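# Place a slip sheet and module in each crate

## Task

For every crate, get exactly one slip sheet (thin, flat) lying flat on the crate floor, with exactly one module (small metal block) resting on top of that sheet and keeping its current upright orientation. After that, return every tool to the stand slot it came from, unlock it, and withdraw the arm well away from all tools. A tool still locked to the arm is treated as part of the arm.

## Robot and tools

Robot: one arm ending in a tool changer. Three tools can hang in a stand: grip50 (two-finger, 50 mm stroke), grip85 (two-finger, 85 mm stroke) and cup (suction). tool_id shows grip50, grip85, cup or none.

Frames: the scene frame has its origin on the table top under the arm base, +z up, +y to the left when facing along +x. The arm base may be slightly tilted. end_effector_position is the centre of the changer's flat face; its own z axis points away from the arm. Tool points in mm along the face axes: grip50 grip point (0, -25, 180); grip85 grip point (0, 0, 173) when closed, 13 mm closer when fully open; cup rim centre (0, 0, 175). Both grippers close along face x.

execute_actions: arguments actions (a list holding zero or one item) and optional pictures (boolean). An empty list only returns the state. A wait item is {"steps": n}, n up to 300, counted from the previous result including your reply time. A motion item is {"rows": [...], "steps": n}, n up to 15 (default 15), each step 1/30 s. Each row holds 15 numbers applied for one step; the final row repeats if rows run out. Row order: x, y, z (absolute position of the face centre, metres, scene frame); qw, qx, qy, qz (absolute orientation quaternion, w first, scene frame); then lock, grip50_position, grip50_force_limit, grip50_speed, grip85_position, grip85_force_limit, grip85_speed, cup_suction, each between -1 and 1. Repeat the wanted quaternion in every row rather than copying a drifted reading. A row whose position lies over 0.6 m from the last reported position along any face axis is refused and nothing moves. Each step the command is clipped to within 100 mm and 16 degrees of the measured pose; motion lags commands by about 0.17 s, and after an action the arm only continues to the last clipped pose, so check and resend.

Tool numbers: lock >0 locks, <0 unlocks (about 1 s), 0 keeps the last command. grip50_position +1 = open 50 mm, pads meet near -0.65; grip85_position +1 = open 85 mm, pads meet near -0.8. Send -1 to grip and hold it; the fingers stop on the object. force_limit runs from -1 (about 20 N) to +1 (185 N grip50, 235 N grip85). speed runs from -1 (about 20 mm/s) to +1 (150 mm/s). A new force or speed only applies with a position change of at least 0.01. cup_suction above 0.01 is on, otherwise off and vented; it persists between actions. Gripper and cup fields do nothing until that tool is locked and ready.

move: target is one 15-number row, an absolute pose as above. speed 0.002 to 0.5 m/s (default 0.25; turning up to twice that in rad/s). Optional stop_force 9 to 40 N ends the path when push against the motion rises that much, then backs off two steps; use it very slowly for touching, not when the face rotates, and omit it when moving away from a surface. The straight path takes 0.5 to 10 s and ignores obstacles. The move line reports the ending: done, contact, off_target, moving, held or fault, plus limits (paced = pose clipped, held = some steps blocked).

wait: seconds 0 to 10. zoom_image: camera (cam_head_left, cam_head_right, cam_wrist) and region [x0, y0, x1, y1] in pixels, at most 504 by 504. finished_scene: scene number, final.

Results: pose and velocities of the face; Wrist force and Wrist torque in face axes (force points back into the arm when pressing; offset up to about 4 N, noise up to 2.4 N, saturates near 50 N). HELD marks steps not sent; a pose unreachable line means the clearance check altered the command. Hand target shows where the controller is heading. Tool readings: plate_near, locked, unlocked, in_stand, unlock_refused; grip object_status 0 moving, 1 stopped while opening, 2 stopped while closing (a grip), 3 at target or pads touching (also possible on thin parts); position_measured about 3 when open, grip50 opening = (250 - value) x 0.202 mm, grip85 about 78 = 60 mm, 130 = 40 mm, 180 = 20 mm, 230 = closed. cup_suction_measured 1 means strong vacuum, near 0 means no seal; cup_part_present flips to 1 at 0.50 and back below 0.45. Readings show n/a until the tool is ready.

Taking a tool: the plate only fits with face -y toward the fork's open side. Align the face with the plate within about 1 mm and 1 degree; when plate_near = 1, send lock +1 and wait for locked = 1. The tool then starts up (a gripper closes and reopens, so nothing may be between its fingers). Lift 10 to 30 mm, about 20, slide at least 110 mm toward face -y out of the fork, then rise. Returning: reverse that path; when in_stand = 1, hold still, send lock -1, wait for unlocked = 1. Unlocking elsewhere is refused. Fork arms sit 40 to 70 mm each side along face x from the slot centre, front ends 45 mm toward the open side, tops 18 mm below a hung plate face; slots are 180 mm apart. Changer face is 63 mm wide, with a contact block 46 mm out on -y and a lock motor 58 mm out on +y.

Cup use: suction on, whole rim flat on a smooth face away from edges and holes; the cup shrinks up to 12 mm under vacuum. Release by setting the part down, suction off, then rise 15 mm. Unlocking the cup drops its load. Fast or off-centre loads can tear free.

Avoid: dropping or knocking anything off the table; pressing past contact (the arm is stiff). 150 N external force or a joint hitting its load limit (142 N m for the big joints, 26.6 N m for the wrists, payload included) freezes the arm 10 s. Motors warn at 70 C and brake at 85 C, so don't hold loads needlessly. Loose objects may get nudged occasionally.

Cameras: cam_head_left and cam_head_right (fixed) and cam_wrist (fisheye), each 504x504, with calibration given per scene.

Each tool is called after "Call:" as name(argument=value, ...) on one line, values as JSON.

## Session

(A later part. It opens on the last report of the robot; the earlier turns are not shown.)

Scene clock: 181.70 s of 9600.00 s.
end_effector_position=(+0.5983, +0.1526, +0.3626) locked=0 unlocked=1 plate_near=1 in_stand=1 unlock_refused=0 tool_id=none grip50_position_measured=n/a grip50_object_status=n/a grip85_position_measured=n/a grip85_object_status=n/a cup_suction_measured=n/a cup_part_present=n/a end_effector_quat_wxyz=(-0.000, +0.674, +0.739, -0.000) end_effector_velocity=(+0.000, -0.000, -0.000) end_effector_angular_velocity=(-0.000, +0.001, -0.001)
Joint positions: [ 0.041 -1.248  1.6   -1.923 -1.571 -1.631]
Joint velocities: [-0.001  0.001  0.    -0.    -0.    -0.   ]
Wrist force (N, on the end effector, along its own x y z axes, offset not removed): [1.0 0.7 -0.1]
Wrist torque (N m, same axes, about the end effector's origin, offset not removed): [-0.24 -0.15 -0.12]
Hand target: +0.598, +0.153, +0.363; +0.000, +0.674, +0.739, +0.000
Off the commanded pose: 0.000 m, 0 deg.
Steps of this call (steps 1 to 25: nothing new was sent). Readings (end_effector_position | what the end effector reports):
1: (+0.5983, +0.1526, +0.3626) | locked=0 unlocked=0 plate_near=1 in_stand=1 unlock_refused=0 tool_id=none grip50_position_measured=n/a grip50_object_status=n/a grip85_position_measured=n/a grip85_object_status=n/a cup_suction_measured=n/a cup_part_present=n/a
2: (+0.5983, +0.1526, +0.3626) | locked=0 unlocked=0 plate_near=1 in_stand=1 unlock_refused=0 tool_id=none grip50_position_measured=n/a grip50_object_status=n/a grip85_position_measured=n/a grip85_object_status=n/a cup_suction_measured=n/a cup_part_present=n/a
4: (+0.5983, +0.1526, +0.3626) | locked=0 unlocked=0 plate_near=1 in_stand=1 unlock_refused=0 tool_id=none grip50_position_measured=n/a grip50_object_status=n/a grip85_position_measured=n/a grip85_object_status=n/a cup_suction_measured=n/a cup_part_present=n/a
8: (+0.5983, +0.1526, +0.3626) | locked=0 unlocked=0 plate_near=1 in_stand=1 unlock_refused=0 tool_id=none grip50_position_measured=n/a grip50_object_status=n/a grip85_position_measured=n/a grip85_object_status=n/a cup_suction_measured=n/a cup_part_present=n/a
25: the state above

Call:
move(target=[0.5983,0.1526,0.4,0,0.6737,0.739,0,0,1,0,0,1,0,0,0], speed=0.06)

Call:
move(target=[0.6151,-0.0266,0.4,0,0.6737,0.739,0,0,1,0,0,1,0,0,0], speed=0.2)

Call:
move(target=[0.6151,-0.0266,0.375,0,0.6737,0.739,0,0,1,0,0,1,0,0,0], speed=0.05)

Call:
move(target=[0.6151,-0.0266,0.355,0,0.6737,0.739,0,0,1,0,0,1,0,0,0], speed=0.003, stop_force=12)

Scene clock: 188.00 s of 9600.00 s.
end_effector_position=(+0.5982, +0.1526, +0.3997) locked=0 unlocked=1 plate_near=0 in_stand=0 unlock_refused=0 tool_id=none grip50_position_measured=n/a grip50_object_status=n/a grip85_position_measured=n/a grip85_object_status=n/a cup_suction_measured=n/a cup_part_present=n/a end_effector_quat_wxyz=(+0.000, +0.674, +0.739, +0.000) end_effector_velocity=(+0.000, +0.001, +0.002) end_effector_angular_velocity=(+0.001, +0.000, +0.001)
Joint positions: [ 0.041 -1.274  1.536 -1.833 -1.571 -1.631]
Joint velocities: [ 0.001 -0.001 -0.005  0.006  0.001 -0.   ]
Wrist force (N, on the end effector, along its own x y z axes, offset not removed): [4.2 0.6 1.2]
Wrist torque (N m, same axes, about the end effector's origin, offset not removed): [-0.10 -0.30 -0.13]
Hand target: +0.598, +0.153, +0.400; +0.000, +0.674, +0.739, +0.000
Off the commanded pose: 0.000 m, 0 deg.
move: done
camera_calibration (this result's frames):
cam_wrist: T_world_to_cam=[[-0.102204, 0.994763, -0.000893082, -0.0872165], [0.948904, 0.0977618, 0.300038, -0.646994], [0.298554, 0.0298177, -0.953927, 0.248091], [0, 0, 0, 1]] pos_world=[0.530953, 0.142614, 0.430706]

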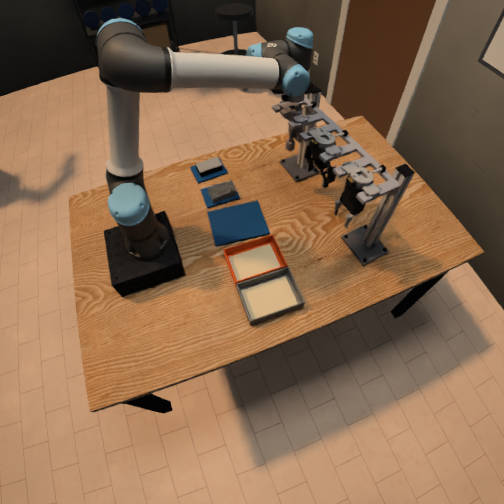

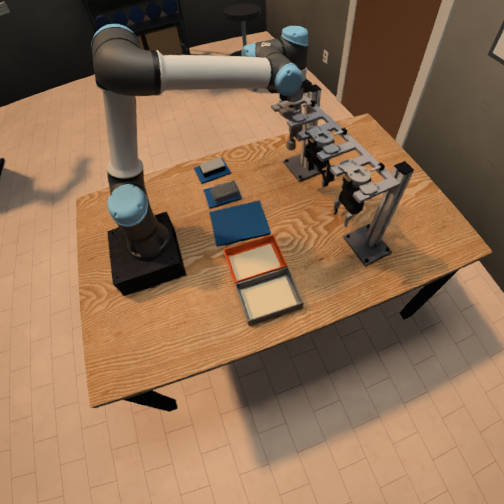

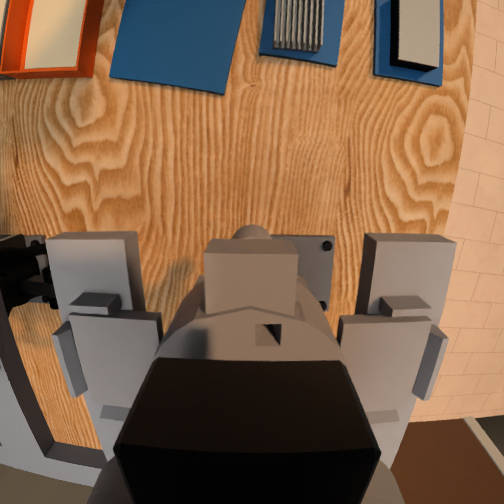

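Scene clock: 189.53 s of 9600.00 s.
end_effector_position=(+0.6151, -0.0263, +0.4000) locked=0 unlocked=1 plate_near=0 in_stand=0 unlock_refused=0 tool_id=none grip50_position_measured=n/a grip50_object_status=n/a grip85_position_measured=n/a grip85_object_status=n/a cup_suction_measured=n/a cup_part_present=n/a end_effector_quat_wxyz=(+0.000, +0.674, +0.739, +0.000) end_effector_velocity=(+0.000, -0.003, -0.000) end_effector_angular_velocity=(+0.000, +0.002, +0.000)
Joint positions: [-0.252 -1.279  1.541 -1.834 -1.571 -1.924]
Joint velocities: [-0.004  0.002 -0.002  0.002  0.    -0.004]
Wrist force (N, on the end effector, along its own x y z axes, offset not removed): [1.4 -1.7 -1.3]
Wrist torque (N m, same axes, about the end effector's origin, offset not removed): [-0.24 -0.16 -0.08]
Hand target: +0.615, -0.027, +0.400; +0.000, +0.674, +0.739, +0.000
Off the commanded pose: 0.000 m, 0 deg.
move: done
camera_calibration (this result's frames):
cam_wrist: T_world_to_cam=[[-0.102173, 0.994766, -0.0011922, 0.0925749], [0.948782, 0.0978101, 0.300409, -0.645655], [0.298953, 0.0295625, -0.95381, 0.24841], [0, 0, 0, 1]] pos_world=[0.547782, -0.0362824, 0.431006]

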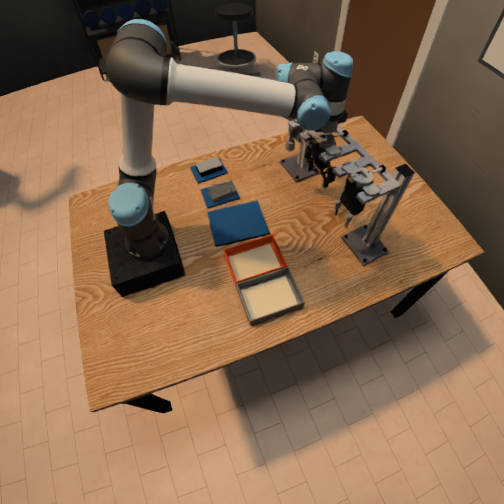

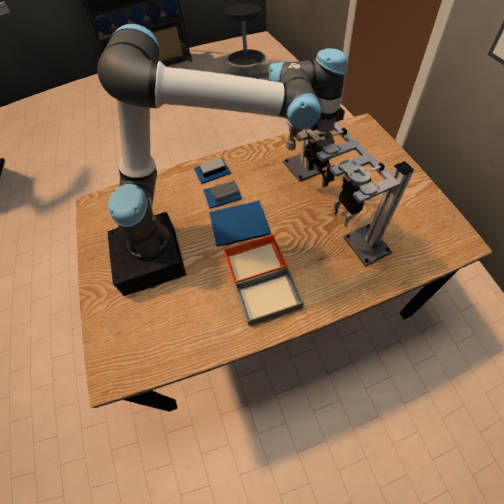

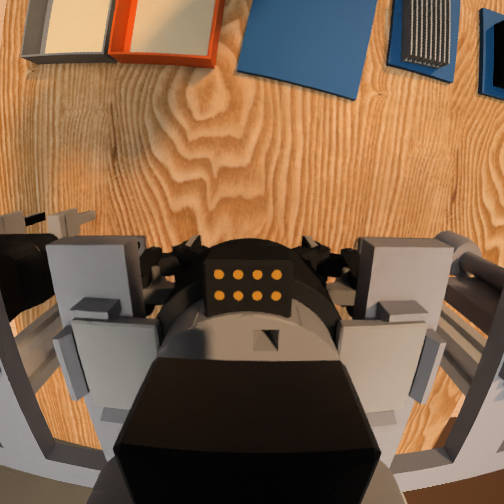

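Scene clock: 190.43 s of 9600.00 s.
end_effector_position=(+0.6151, -0.0266, +0.3754) locked=0 unlocked=1 plate_near=0 in_stand=0 unlock_refused=0 tool_id=none grip50_position_measured=n/a grip50_object_status=n/a grip85_position_measured=n/a grip85_object_status=n/a cup_suction_measured=n/a cup_part_present=n/a end_effector_quat_wxyz=(-0.000, +0.674, +0.739, -0.000) end_effector_velocity=(+0.000, +0.001, -0.002) end_effector_angular_velocity=(-0.000, -0.002, +0.000)
Joint positions: [-0.252 -1.262  1.584 -1.893 -1.571 -1.925]
Joint velocities: [ 0.001  0.002  0.004 -0.008  0.     0.001]
Wrist force (N, on the end effector, along its own x y z axes, offset not removed): [2.2 -0.2 -0.2]
Wrist torque (N m, same axes, about the end effector's origin, offset not removed): [-0.19 -0.29 0.02]
Hand target: +0.615, -0.027, +0.375; -0.000, +0.674, +0.739, -0.000
Off the commanded pose: 0.000 m, 0 deg.
move: done
camera_calibration (this result's frames):
cam_wrist: T_world_to_cam=[[-0.102202, 0.994763, -0.000883141, 0.0927485], [0.948927, 0.0977592, 0.299968, -0.63821], [0.298484, 0.0298194, -0.953949, 0.225253], [0, 0, 0, 1]] pos_world=[0.54786, -0.0365888, 0.406404]

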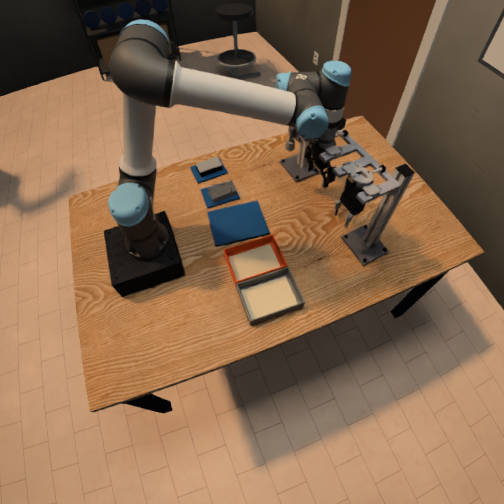

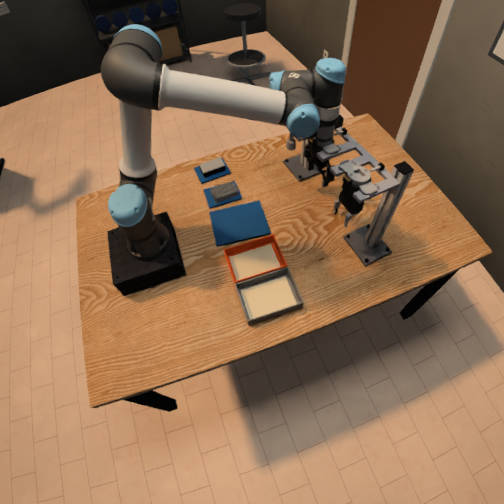

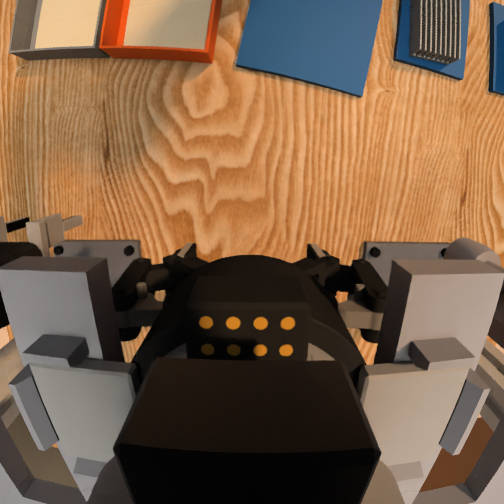

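Scene clock: 195.20 s of 9600.00 s.
end_effector_position=(+0.6152, -0.0266, +0.3622) locked=0 unlocked=1 plate_near=1 in_stand=1 unlock_refused=0 tool_id=none grip50_position_measured=n/a grip50_object_status=n/a grip85_position_measured=n/a grip85_object_status=n/a cup_suction_measured=n/a cup_part_present=n/a end_effector_quat_wxyz=(+0.000, +0.674, +0.739, +0.000) end_effector_velocity=(-0.000, -0.001, +0.000) end_effector_angular_velocity=(+0.001, +0.003, -0.001)
Joint positions: [-0.252 -1.251  1.606 -1.925 -1.571 -1.925]
Joint velocities: [-0.001 -0.    -0.001  0.004 -0.     0.   ]
Wrist force (N, on the end effector, along its own x y z axes, offset not removed): [-3.7 24.8 -15.4]
Wrist torque (N m, same axes, about the end effector's origin, offset not removed): [-0.49 -0.12 -0.23]
Hand target: +0.615, -0.027, +0.362; +0.000, +0.674, +0.739, +0.000
Off the commanded pose: 0.007 m, 0 deg.
move: contact
camera_calibration (this result's frames):
cam_wrist: T_world_to_cam=[[-0.102214, 0.994762, -0.000970482, 0.0927971], [0.948848, 0.0977888, 0.300207, -0.634338], [0.298729, 0.0297644, -0.953874, 0.212474], [0, 0, 0, 1]] pos_world=[0.547903, -0.0366041, 0.393196]

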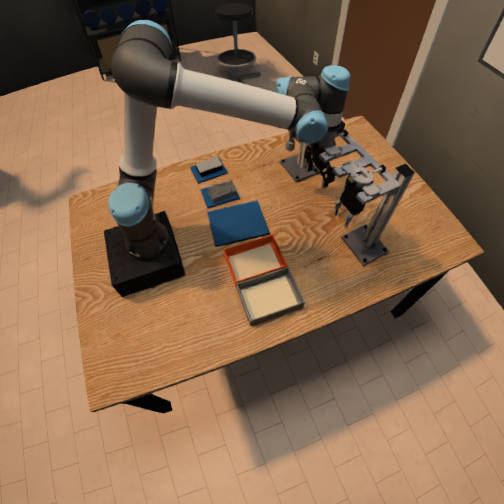

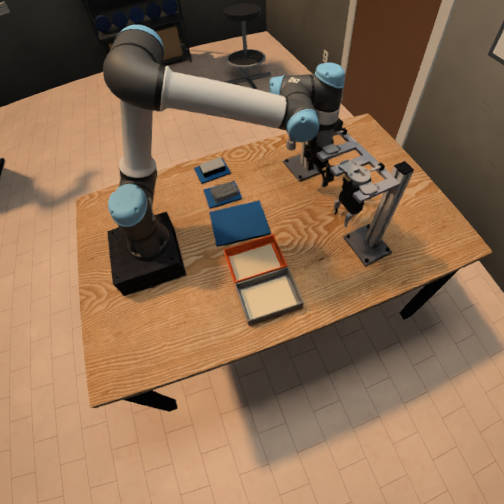

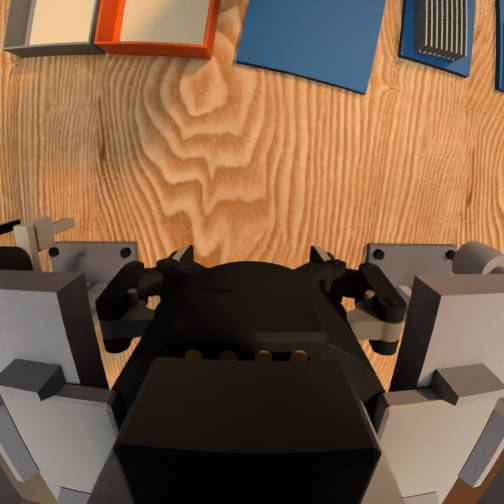

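Call:
execute_actions(actions=[{"rows":[[0.6158,-0.0267,0.3622,0,0.6737,0.739,0,1,1,0,0,1,0,0,0]]}], pictures=false)

Call:
execute_actions(actions=[{"steps":25}], pictures=false)

Scene clock: 201.00 s of 9600.00 s.
end_effector_position=(+0.6158, -0.0268, +0.3622) locked=0 unlocked=0 plate_near=1 in_stand=1 unlock_refused=0 tool_id=none grip50_position_measured=n/a grip50_object_status=n/a grip85_position_measured=n/a grip85_object_status=n/a cup_suction_measured=n/a cup_part_present=n/a end_effector_quat_wxyz=(-0.000, +0.674, +0.739, -0.000) end_effector_velocity=(+0.000, +0.000, +0.001) end_effector_angular_velocity=(+0.001, -0.001, -0.001)
Joint positions: [-0.252 -1.25   1.604 -1.925 -1.571 -1.925]
Joint velocities: [ 0.    -0.001 -0.001  0.     0.001  0.001]
Wrist force (N, on the end effector, along its own x y z axes, offset not removed): [1.4 0.6 -1.9]
Wrist torque (N m, same axes, about the end effector's origin, offset not removed): [-0.14 -0.10 -0.16]
Hand target: +0.616, -0.027, +0.362; +0.000, +0.674, +0.739, -0.000
Off the commanded pose: 0.000 m, 0 deg.
Steps of this call (steps 1 to 159: nothing new was sent; steps 160 to 174: all 15 steps of this action). Readings (end_effector_position | what the end effector reports):
160: (+0.6152, -0.0266, +0.3625) | locked=0 unlocked=0 plate_near=1 in_stand=1 unlock_refused=0 tool_id=none grip50_position_measured=n/a grip50_object_status=n/a grip85_position_measured=n/a grip85_object_status=n/a cup_suction_measured=n/a cup_part_present=n/a
161: (+0.6153, -0.0267, +0.3624) | locked=0 unlocked=0 plate_near=1 in_stand=1 unlock_refused=0 tool_id=none grip50_position_measured=n/a grip50_object_status=n/a grip85_position_measured=n/a grip85_object_status=n/a cup_suction_measured=n/a cup_part_present=n/a
163: (+0.6154, -0.0267, +0.3624) | locked=0 unlocked=0 plate_near=1 in_stand=1 unlock_refused=0 tool_id=none grip50_position_measured=n/a grip50_object_status=n/a grip85_position_measured=n/a grip85_object_status=n/a cup_suction_measured=n/a cup_part_present=n/a
167: (+0.6156, -0.0268, +0.3622) | locked=0 unlocked=0 plate_near=1 in_stand=1 unlock_refused=0 tool_id=none grip50_position_measured=n/a grip50_object_status=n/a grip85_position_measured=n/a grip85_object_status=n/a cup_suction_measured=n/a cup_part_present=n/a
174: the state above

Scene clock: 201.83 s of 9600.00 s.
end_effector_position=(+0.6159, -0.0267, +0.3623) locked=1 unlocked=0 plate_near=1 in_stand=1 unlock_refused=0 tool_id=grip85 grip50_position_measured=n/a grip50_object_status=n/a grip85_position_measured=n/a grip85_object_status=n/a cup_suction_measured=n/a cup_part_present=n/a end_effector_quat_wxyz=(+0.000, +0.674, +0.739, +0.000) end_effector_velocity=(+0.000, +0.001, -0.000) end_effector_angular_velocity=(-0.000, -0.001, +0.001)
Joint positions: [-0.252 -1.25   1.603 -1.925 -1.571 -1.925]
Joint velocities: [ 0.001  0.    -0.    -0.001 -0.     0.   ]
Wrist force (N, on the end effector, along its own x y z axes, offset not removed): [1.1 37.0 4.1]
Wrist torque (N m, same axes, about the end effector's origin, offset not removed): [-0.88 0.15 -2.27]
Hand target: +0.616, -0.027, +0.362; +0.000, +0.674, +0.739, -0.000
Off the commanded pose: 0.000 m, 0 deg.
Steps of this call (steps 1 to 25: nothing new was sent). Readings (end_effector_position | what the end effector reports):
1: (+0.6158, -0.0268, +0.3622) | locked=0 unlocked=0 plate_near=1 in_stand=1 unlock_refused=0 tool_id=none grip50_position_measured=n/a grip50_object_status=n/a grip85_position_measured=n/a grip85_object_status=n/a cup_suction_measured=n/a cup_part_present=n/a
2: (+0.6158, -0.0268, +0.3622) | locked=0 unlocked=0 plate_near=1 in_stand=1 unlock_refused=0 tool_id=none grip50_position_measured=n/a grip50_object_status=n/a grip85_position_measured=n/a grip85_object_status=n/a cup_suction_measured=n/a cup_part_present=n/a
4: (+0.6158, -0.0267, +0.3621) | locked=0 unlocked=0 plate_near=1 in_stand=1 unlock_refused=0 tool_id=none grip50_position_measured=n/a grip50_object_status=n/a grip85_position_measured=n/a grip85_object_status=n/a cup_suction_measured=n/a cup_part_present=n/a
8: (+0.6159, -0.0267, +0.3621) | locked=0 unlocked=0 plate_near=1 in_stand=1 unlock_refused=0 tool_id=none grip50_position_measured=n/a grip50_object_status=n/a grip85_position_measured=n/a grip85_object_status=n/a cup_suction_measured=n/a cup_part_present=n/a
25: the state above

Call:
move(target=[0.6165,-0.0267,0.382,0,0.6704,0.742,0,0,1,0,0,1,0,0,0], speed=0.04)

Call:
move(target=[0.47,-0.0412,0.382,0,0.6704,0.742,0,0,1,0,0,1,0,0,0], speed=0.15)

Call:
move(target=[0.328,0.183,0.27,0,0.6947,0.7193,0,0,1,0,0,1,0,0,0])

Scene clock: 207.77 s of 9600.00 s.
end_effector_position=(+0.6164, -0.0267, +0.3817) locked=1 unlocked=0 plate_near=1 in_stand=0 unlock_refused=0 tool_id=grip85 grip50_position_measured=n/a grip50_object_status=n/a grip85_position_measured=3 grip85_object_status=3 cup_suction_measured=n/a cup_part_present=n/a end_effector_quat_wxyz=(+0.000, +0.670, +0.742, -0.000) end_effector_velocity=(+0.000, -0.001, +0.002) end_effector_angular_velocity=(-0.000, +0.001, +0.000)
Joint positions: [-0.252 -1.263  1.569 -1.877 -1.571 -1.933]
Joint velocities: [-0.001 -0.001 -0.004  0.006 -0.    -0.001]
Wrist force (N, on the end effector, along its own x y z axes, offset not removed): [1.5 0.6 -1.1]
Wrist torque (N m, same axes, about the end effector's origin, offset not removed): [-0.05 -0.25 -0.14]
Hand target: +0.616, -0.027, +0.382; +0.000, +0.670, +0.742, +0.000
Off the commanded pose: 0.000 m, 0 deg.
move: done
camera_calibration (this result's frames):
cam_wrist: T_world_to_cam=[[-0.110884, 0.993833, -0.00093365, 0.098358], [0.948026, 0.106055, 0.299998, -0.64058], [0.298247, 0.0323799, -0.953939, 0.231123], [0, 0, 0, 1]] pos_world=[0.549261, -0.0372983, 0.412741]

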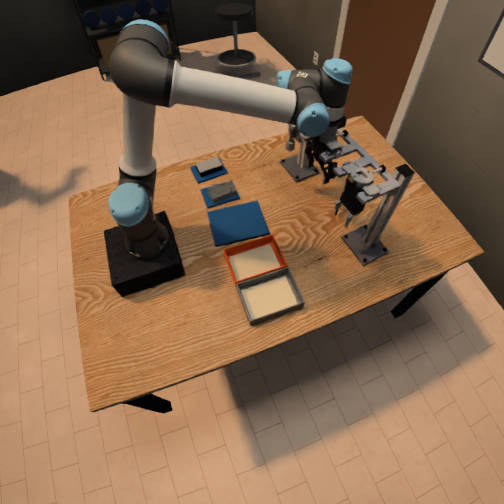

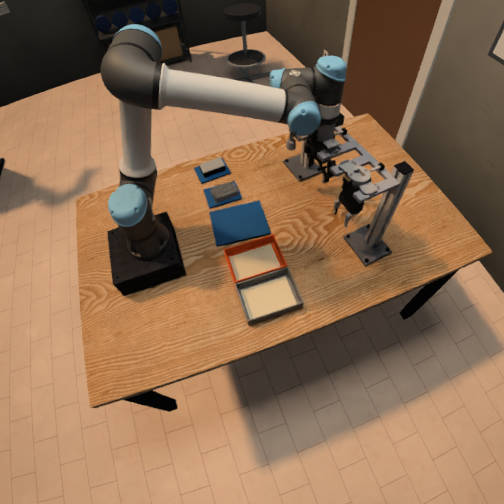

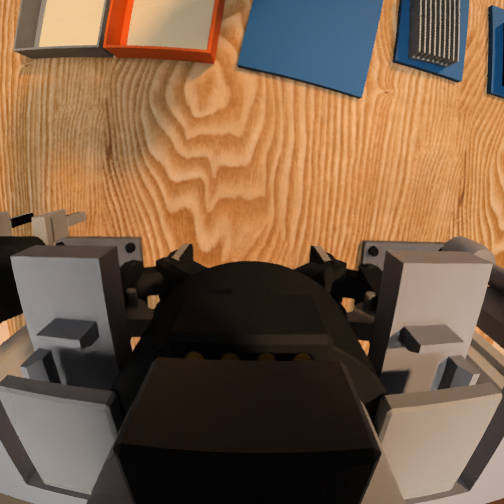

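Scene clock: 209.37 s of 9600.00 s.
end_effector_position=(+0.4704, -0.0412, +0.3819) locked=1 unlocked=0 plate_near=1 in_stand=0 unlock_refused=0 tool_id=grip85 grip50_position_measured=n/a grip50_object_status=n/a grip85_position_measured=3 grip85_object_status=3 cup_suction_measured=n/a cup_part_present=n/a end_effector_quat_wxyz=(+0.000, +0.670, +0.742, -0.000) end_effector_velocity=(-0.003, -0.000, +0.001) end_effector_angular_velocity=(-0.001, -0.002, -0.001)
Joint positions: [-0.364 -1.604  1.963 -1.93  -1.571 -2.046]
Joint velocities: [-0.003 -0.008  0.005  0.    -0.    -0.002]
Wrist force (N, on the end effector, along its own x y z axes, offset not removed): [1.5 -0.2 0.2]
Wrist torque (N m, same axes, about the end effector's origin, offset not removed): [-0.11 -0.33 -0.13]
Hand target: +0.470, -0.041, +0.382; +0.000, +0.670, +0.742, +0.000
Off the commanded pose: 0.000 m, 0 deg.
move: done
camera_calibration (this result's frames):
cam_wrist: T_world_to_cam=[[-0.111054, 0.993814, -0.00102827, 0.0966175], [0.94798, 0.106243, 0.300079, -0.500629], [0.298332, 0.0323502, -0.953914, 0.27529], [0, 0, 0, 1]] pos_world=[0.403189, -0.0517372, 0.412931]

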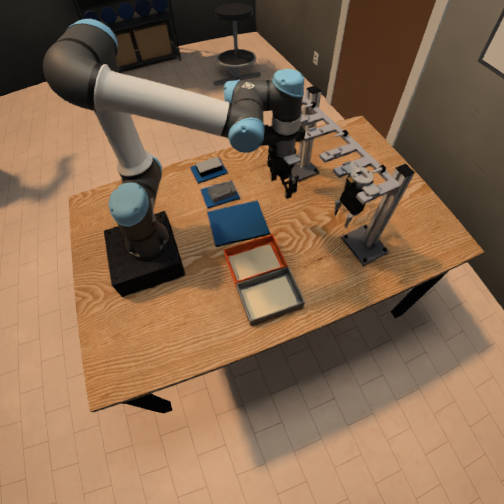

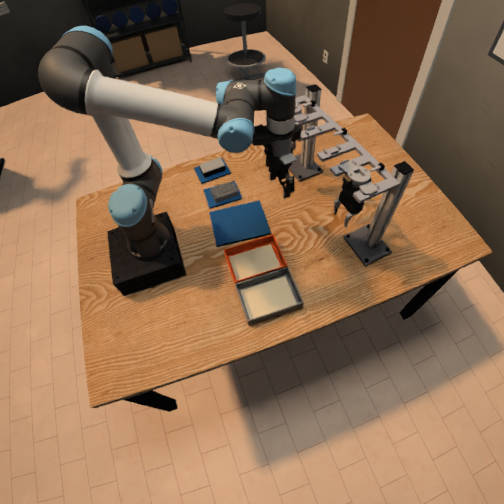

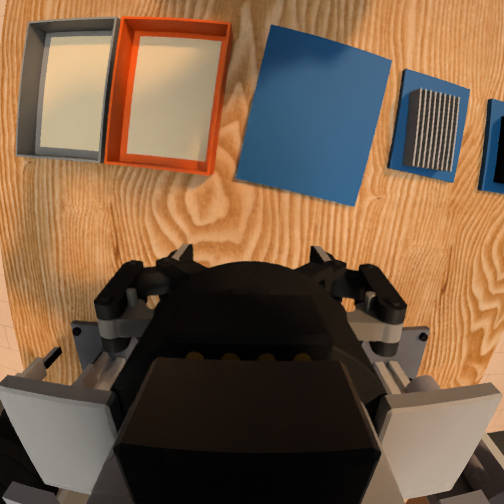

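Scene clock: 211.20 s of 9600.00 s.
end_effector_position=(+0.3282, +0.1829, +0.2700) locked=1 unlocked=0 plate_near=1 in_stand=0 unlock_refused=0 tool_id=grip85 grip50_position_measured=n/a grip50_object_status=n/a grip85_position_measured=3 grip85_object_status=3 cup_suction_measured=n/a cup_part_present=n/a end_effector_quat_wxyz=(-0.001, +0.695, +0.719, -0.000) end_effector_velocity=(-0.001, +0.002, -0.001) end_effector_angular_velocity=(-0.001, -0.001, -0.002)
Joint positions: [ 0.155 -1.697  2.376 -2.249 -1.57  -1.46 ]
Joint velocities: [ 0.008  0.004  0.001 -0.005 -0.001  0.01 ]
Wrist force (N, on the end effector, along its own x y z axes, offset not removed): [1.0 0.1 -1.9]
Wrist torque (N m, same axes, about the end effector's origin, offset not removed): [-0.18 -0.14 -0.14]
Hand target: +0.328, +0.183, +0.270; -0.000, +0.695, +0.719, -0.000
Off the commanded pose: 0.000 m, 0 deg.
move: done
camera_calibration (this result's frames):
cam_wrist: T_world_to_cam=[[-0.0449827, 0.998988, -0.000302375, -0.16474], [0.953233, 0.043013, 0.299159, -0.346033], [0.298869, 0.0131688, -0.954203, 0.207121], [0, 0, 0, 1]] pos_world=[0.260538, 0.176729, 0.301105]

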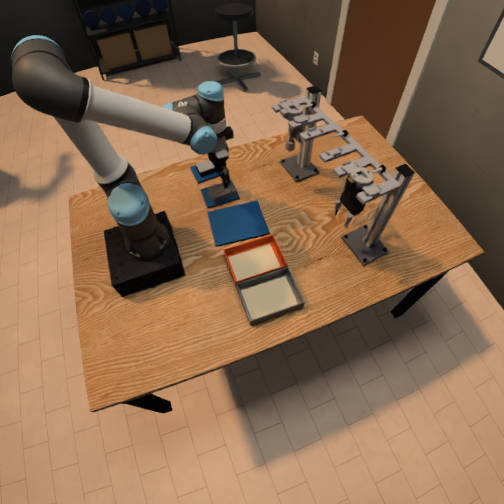

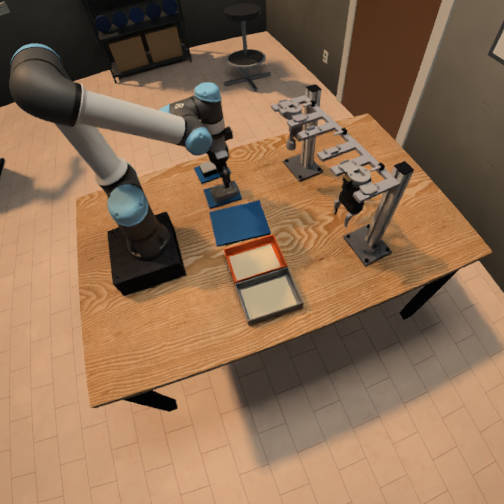

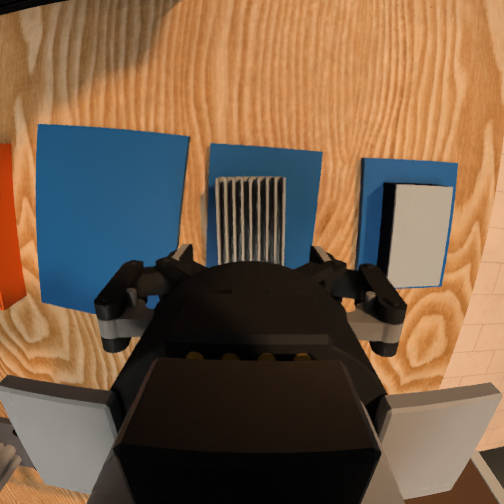

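Call:
move(target=[0.327,0.183,0.199,0,0.6947,0.7193,0,0,1,0,0,1,0,0,0], speed=0.08)

Call:
move(target=[0.327,0.183,0.199,0,0.6947,0.7193,0,0,1,0,0,-1,-0.3,-0.5,0])

Call:
zoom_image(camera="cam_head_right", region=[170, 130, 290, 230])

Scene clock: 219.83 s of 9600.00 s.
end_effector_position=(+0.3271, +0.1830, +0.1992) locked=1 unlocked=0 plate_near=1 in_stand=0 unlock_refused=0 tool_id=grip85 grip50_position_measured=n/a grip50_object_status=n/a grip85_position_measured=3 grip85_object_status=3 cup_suction_measured=n/a cup_part_present=n/a end_effector_quat_wxyz=(-0.000, +0.695, +0.719, -0.000) end_effector_velocity=(-0.000, +0.000, -0.003) end_effector_angular_velocity=(-0.001, -0.000, +0.001)
Joint positions: [ 0.156 -1.515  2.469 -2.525 -1.571 -1.459]
Joint velocities: [ 0.002  0.008  0.002 -0.011 -0.001  0.001]
Wrist force (N, on the end effector, along its own x y z axes, offset not removed): [1.8 0.0 0.3]
Wrist torque (N m, same axes, about the end effector's origin, offset not removed): [-0.19 -0.18 -0.10]
Hand target: +0.327, +0.183, +0.199; -0.000, +0.695, +0.719, -0.000
Off the commanded pose: 0.000 m, 0 deg.
move: done
camera_calibration (this result's frames):
cam_wrist: T_world_to_cam=[[-0.0447001, 0.999, -0.000890536, -0.164909], [0.95301, 0.0429096, 0.299885, -0.323824], [0.299623, 0.0125562, -0.953975, 0.139699], [0, 0, 0, 1]] pos_world=[0.259379, 0.176885, 0.230232]

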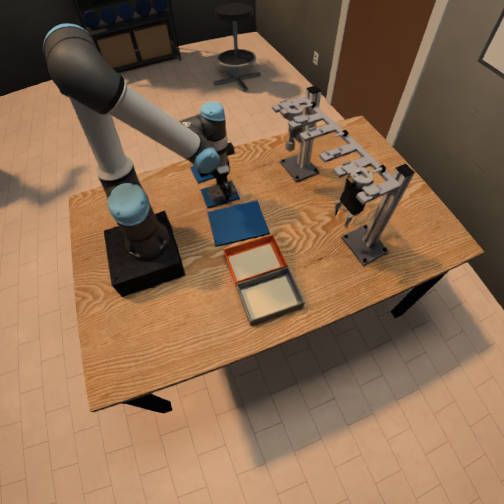

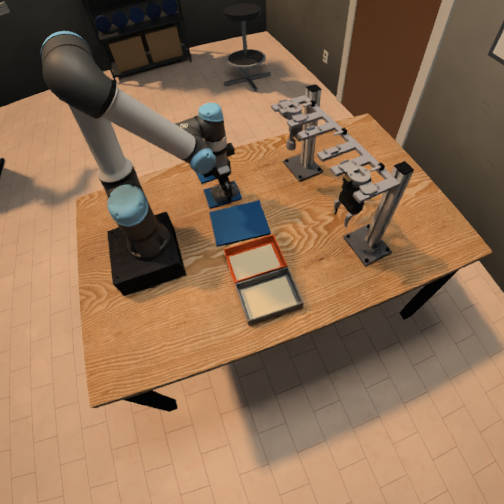

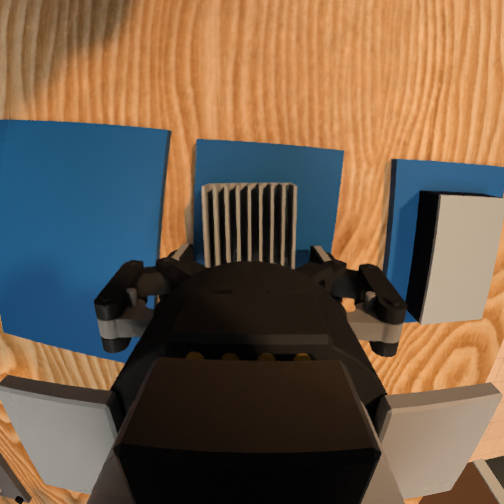

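Scene clock: 220.70 s of 9600.00 s.
end_effector_position=(+0.3270, +0.1830, +0.1991) locked=1 unlocked=0 plate_near=1 in_stand=0 unlock_refused=0 tool_id=grip85 grip50_position_measured=n/a grip50_object_status=n/a grip85_position_measured=80 grip85_object_status=2 cup_suction_measured=n/a cup_part_present=n/a end_effector_quat_wxyz=(+0.000, +0.695, +0.719, +0.000) end_effector_velocity=(-0.000, +0.000, +0.000) end_effector_angular_velocity=(+0.001, -0.000, +0.000)
Joint positions: [ 0.156 -1.515  2.469 -2.526 -1.571 -1.459]
Joint velocities: [-0.    -0.001  0.     0.     0.001 -0.   ]
Wrist force (N, on the end effector, along its own x y z axes, offset not removed): [-1.8 -16.7 -50.0]
Wrist torque (N m, same axes, about the end effector's origin, offset not removed): [2.85 -0.87 -0.22]
Hand target: +0.327, +0.183, +0.199; -0.000, +0.695, +0.719, -0.000
Off the commanded pose: 0.000 m, 0 deg.
move: done
camera_calibration (this result's frames):
cam_wrist: T_world_to_cam=[[-0.0448101, 0.998995, -0.000912416, -0.164904], [0.952913, 0.0430172, 0.300178, -0.323757], [0.299916, 0.0125816, -0.953883, 0.139488], [0, 0, 0, 1]] pos_world=[0.259288, 0.17691, 0.230089]

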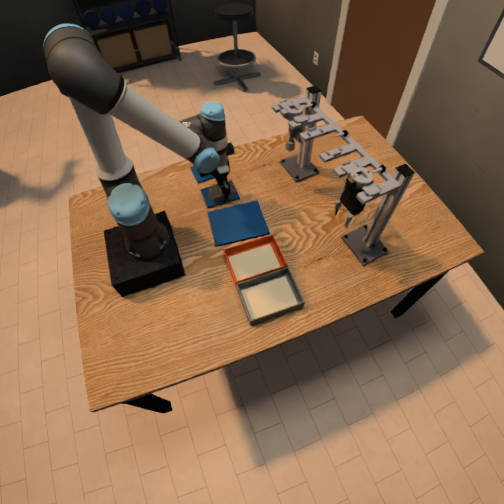

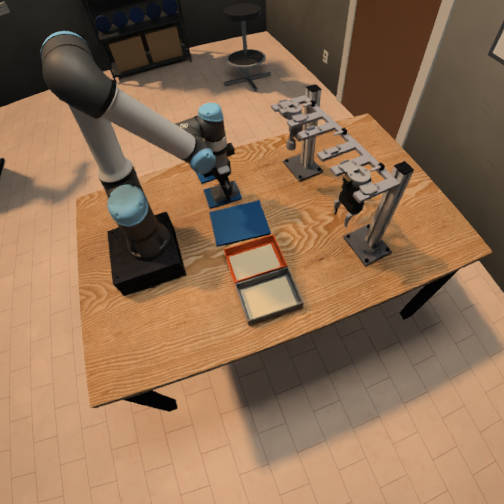

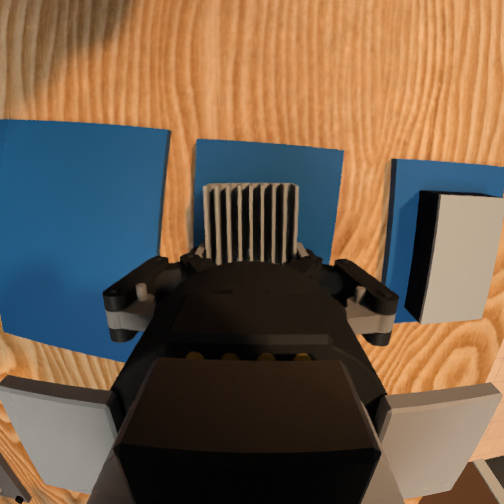

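Region (170, 130, 290, 230) of cam_head_right's 504x504 image, scaled by 4.200, with more detail than that image has.

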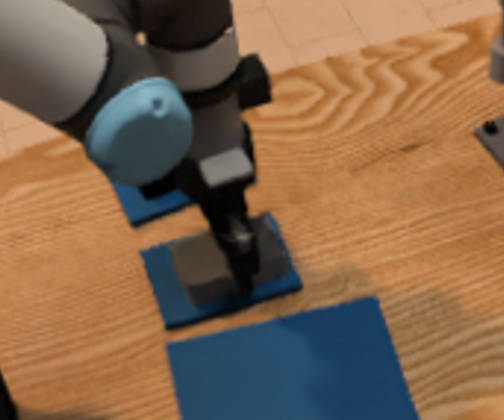

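Call:
move(target=[0.327,0.183,0.27,0,0.6947,0.7193,0,0,1,0,0,-1,-0.3,-0.5,0], speed=0.1)

Call:
move(target=[0.33,-0.304,0.27,0,0.7193,0.6947,0,0,1,0,0,-1,-0.3,-0.5,0], speed=0.2)

Call:
move(target=[0.33,-0.304,0.205,0,0.7193,0.6947,0,0,1,0,0,-1,-0.3,-0.5,0], speed=0.08)

Call:
move(target=[0.33,-0.304,0.18,0,0.7193,0.6947,0,0,1,0,0,-1,-0.3,-0.5,0], speed=0.003, stop_force=9)

Scene clock: 229.00 s of 9600.00 s.
end_effector_position=(+0.3269, +0.1830, +0.2698) locked=1 unlocked=0 plate_near=1 in_stand=0 unlock_refused=0 tool_id=grip85 grip50_position_measured=n/a grip50_object_status=n/a grip85_position_measured=80 grip85_object_status=2 cup_suction_measured=n/a cup_part_present=n/a end_effector_quat_wxyz=(+0.000, +0.695, +0.719, +0.000) end_effector_velocity=(+0.000, -0.000, +0.004) end_effector_angular_velocity=(+0.001, -0.001, -0.001)
Joint positions: [ 0.156 -1.7    2.38  -2.251 -1.571 -1.459]
Joint velocities: [-0.002 -0.008 -0.005  0.012  0.001 -0.001]
Wrist force (N, on the end effector, along its own x y z axes, offset not removed): [-1.2 0.1 1.8]
Wrist torque (N m, same axes, about the end effector's origin, offset not removed): [-0.16 -0.12 -0.24]
Hand target: +0.327, +0.183, +0.270; +0.000, +0.695, +0.719, +0.000
Off the commanded pose: 0.000 m, 0 deg.
move: done
camera_calibration (this result's frames):
cam_wrist: T_world_to_cam=[[-0.0448442, 0.998994, -0.000947405, -0.164829], [0.952923, 0.0430607, 0.300139, -0.344822], [0.299877, 0.0125567, -0.953895, 0.206996], [0, 0, 0, 1]] pos_world=[0.259124, 0.176912, 0.30079]

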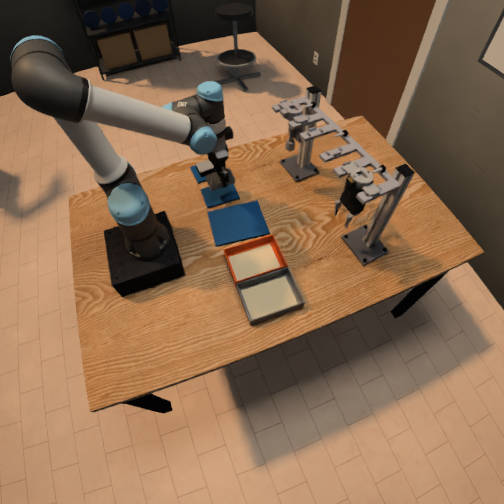

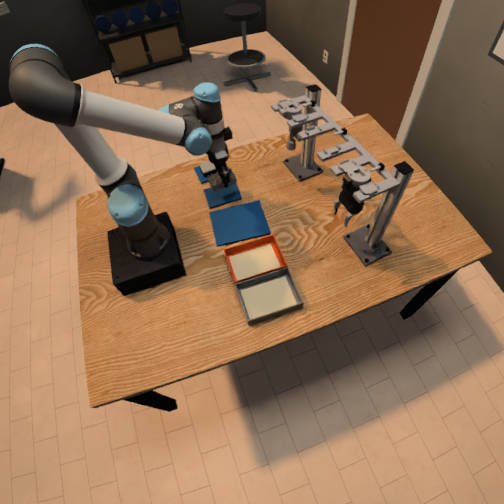

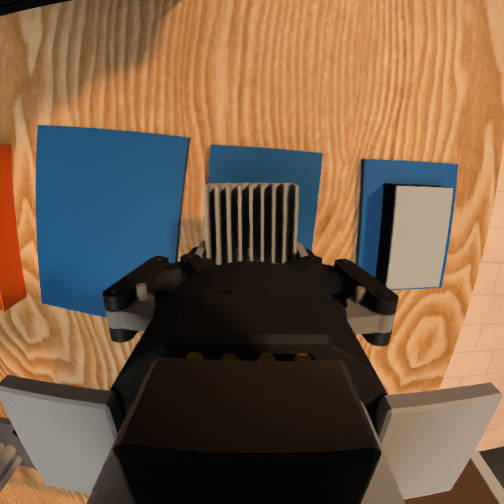

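Scene clock: 232.10 s of 9600.00 s.
end_effector_position=(+0.3299, -0.3042, +0.2700) locked=1 unlocked=0 plate_near=1 in_stand=0 unlock_refused=0 tool_id=grip85 grip50_position_measured=n/a grip50_object_status=n/a grip85_position_measured=80 grip85_object_status=2 cup_suction_measured=n/a cup_part_present=n/a end_effector_quat_wxyz=(+0.001, +0.719, +0.695, -0.000) end_effector_velocity=(+0.000, -0.003, -0.000) end_effector_angular_velocity=(+0.001, -0.001, -0.000)
Joint positions: [-1.038 -1.511  2.199 -2.261 -1.57  -2.583]
Joint velocities: [-0.003  0.005 -0.005 -0.     0.001 -0.002]
Wrist force (N, on the end effector, along its own x y z axes, offset not removed): [0.7 -0.5 1.1]
Wrist torque (N m, same axes, about the end effector's origin, offset not removed): [-0.25 -0.10 -0.12]
Hand target: +0.330, -0.305, +0.270; +0.001, +0.719, +0.695, -0.000
Off the commanded pose: 0.000 m, 0 deg.
move: done
camera_calibration (this result's frames):
cam_wrist: T_world_to_cam=[[0.0247637, 0.999691, -0.00231083, 0.299685], [0.953245, -0.0229167, 0.301329, -0.347313], [0.301183, -0.00966482, -0.953517, 0.205183], [0, 0, 0, 1]] pos_world=[0.261855, -0.305569, 0.300993]

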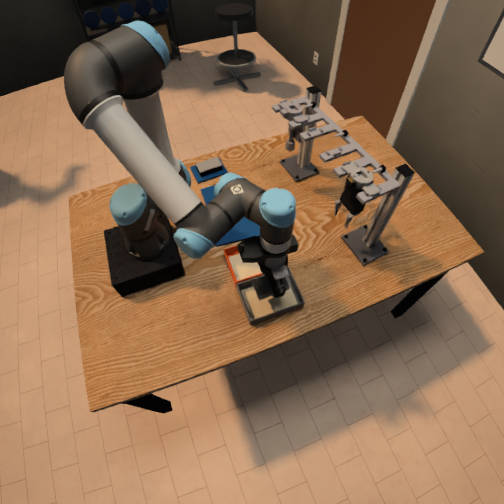

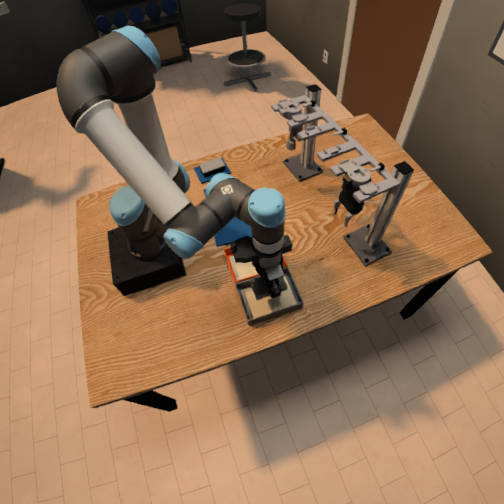

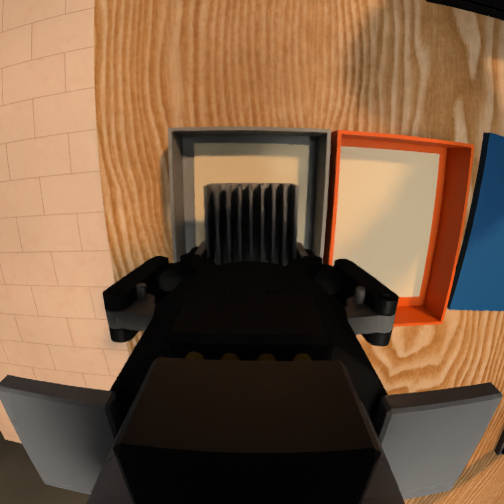

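Scene clock: 233.40 s of 9600.00 s.
end_effector_position=(+0.3300, -0.3041, +0.2053) locked=1 unlocked=0 plate_near=1 in_stand=0 unlock_refused=0 tool_id=grip85 grip50_position_measured=n/a grip50_object_status=n/a grip85_position_measured=80 grip85_object_status=2 cup_suction_measured=n/a cup_part_present=n/a end_effector_quat_wxyz=(-0.000, +0.719, +0.695, +0.000) end_effector_velocity=(+0.000, -0.000, -0.003) end_effector_angular_velocity=(-0.000, +0.000, +0.000)
Joint positions: [-1.037 -1.373  2.268 -2.466 -1.571 -2.582]
Joint velocities: [-0.     0.007  0.002 -0.01  -0.    -0.   ]
Wrist force (N, on the end effector, along its own x y z axes, offset not removed): [1.3 0.6 1.1]
Wrist torque (N m, same axes, about the end effector's origin, offset not removed): [-0.13 -0.18 -0.11]
Hand target: +0.330, -0.304, +0.205; -0.000, +0.719, +0.695, -0.000
Off the commanded pose: 0.000 m, 0 deg.
move: done
camera_calibration (this result's frames):
cam_wrist: T_world_to_cam=[[0.0247903, 0.999692, -0.000826821, 0.299046], [0.953664, -0.0234008, 0.299961, -0.327928], [0.299849, -0.00822462, -0.953951, 0.144358], [0, 0, 0, 1]] pos_world=[0.262034, -0.30544, 0.236323]

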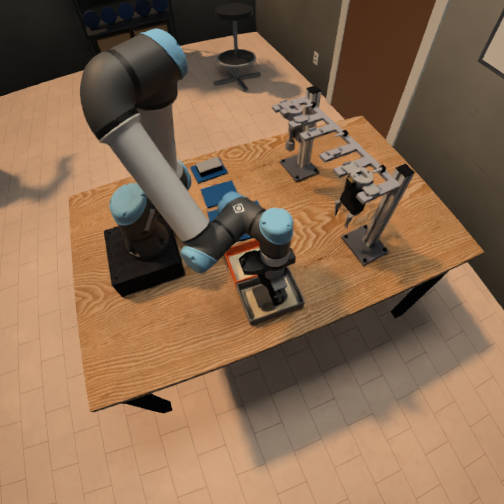

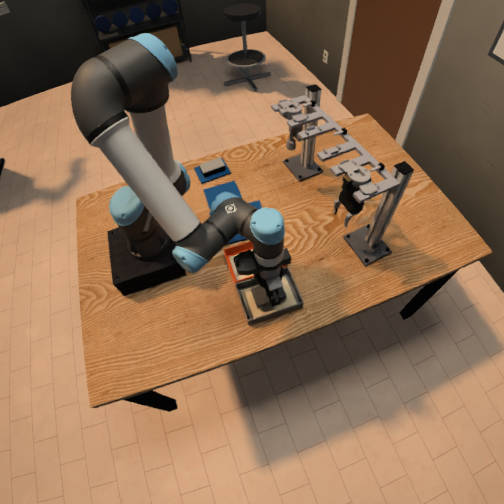

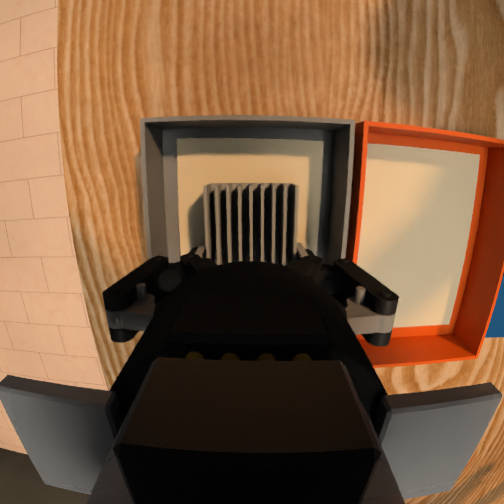

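Scene clock: 237.40 s of 9600.00 s.
end_effector_position=(+0.3301, -0.3041, +0.1944) locked=1 unlocked=0 plate_near=1 in_stand=0 unlock_refused=0 tool_id=grip85 grip50_position_measured=n/a grip50_object_status=n/a grip85_position_measured=80 grip85_object_status=2 cup_suction_measured=n/a cup_part_present=n/a end_effector_quat_wxyz=(+0.000, +0.719, +0.695, -0.000) end_effector_velocity=(+0.000, +0.001, +0.000) end_effector_angular_velocity=(+0.001, +0.002, +0.001)
Joint positions: [-1.037 -1.346  2.277 -2.502 -1.571 -2.582]
Joint velocities: [ 0.001 -0.001 -0.     0.003 -0.001  0.   ]
Wrist force (N, on the end effector, along its own x y z axes, offset not removed): [1.8 -0.1 -20.1]
Wrist torque (N m, same axes, about the end effector's origin, offset not removed): [-0.08 -0.64 -0.13]
Hand target: +0.330, -0.304, +0.195; +0.000, +0.719, +0.695, -0.000
Off the commanded pose: 0.014 m, 0 deg.
move: contact
camera_calibration (this result's frames):
cam_wrist: T_world_to_cam=[[0.0247811, 0.999692, -0.00102795, 0.2991], [0.95363, -0.0233307, 0.300077, -0.324673], [0.299961, -0.00841651, -0.953914, 0.133864], [0, 0, 0, 1]] pos_world=[0.262052, -0.305456, 0.225429]

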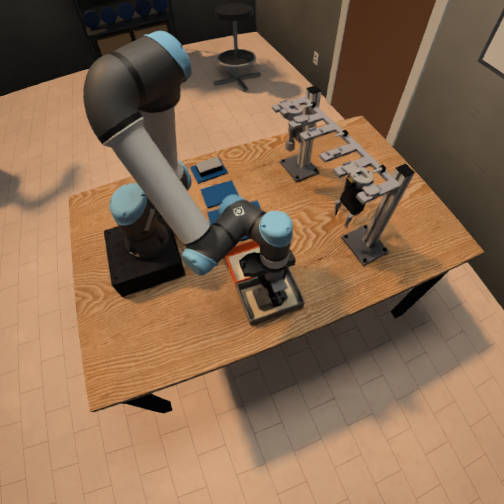

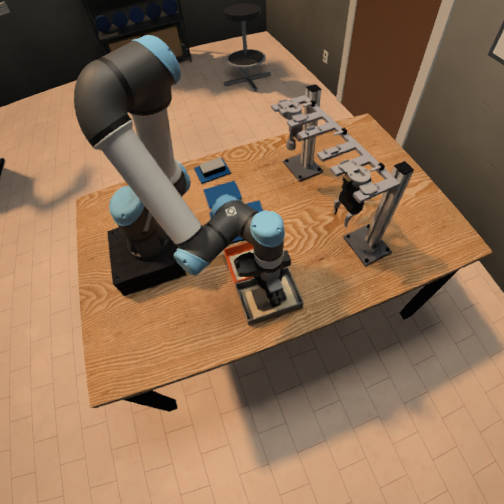

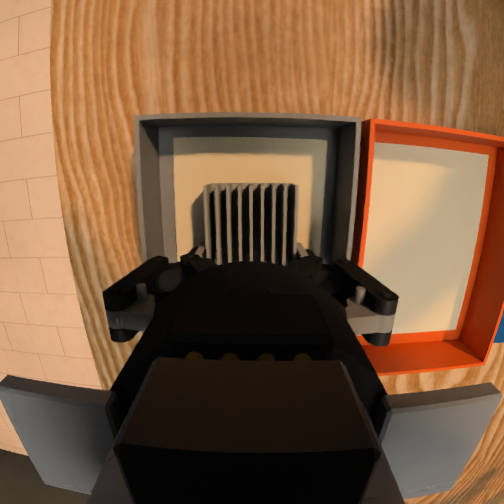

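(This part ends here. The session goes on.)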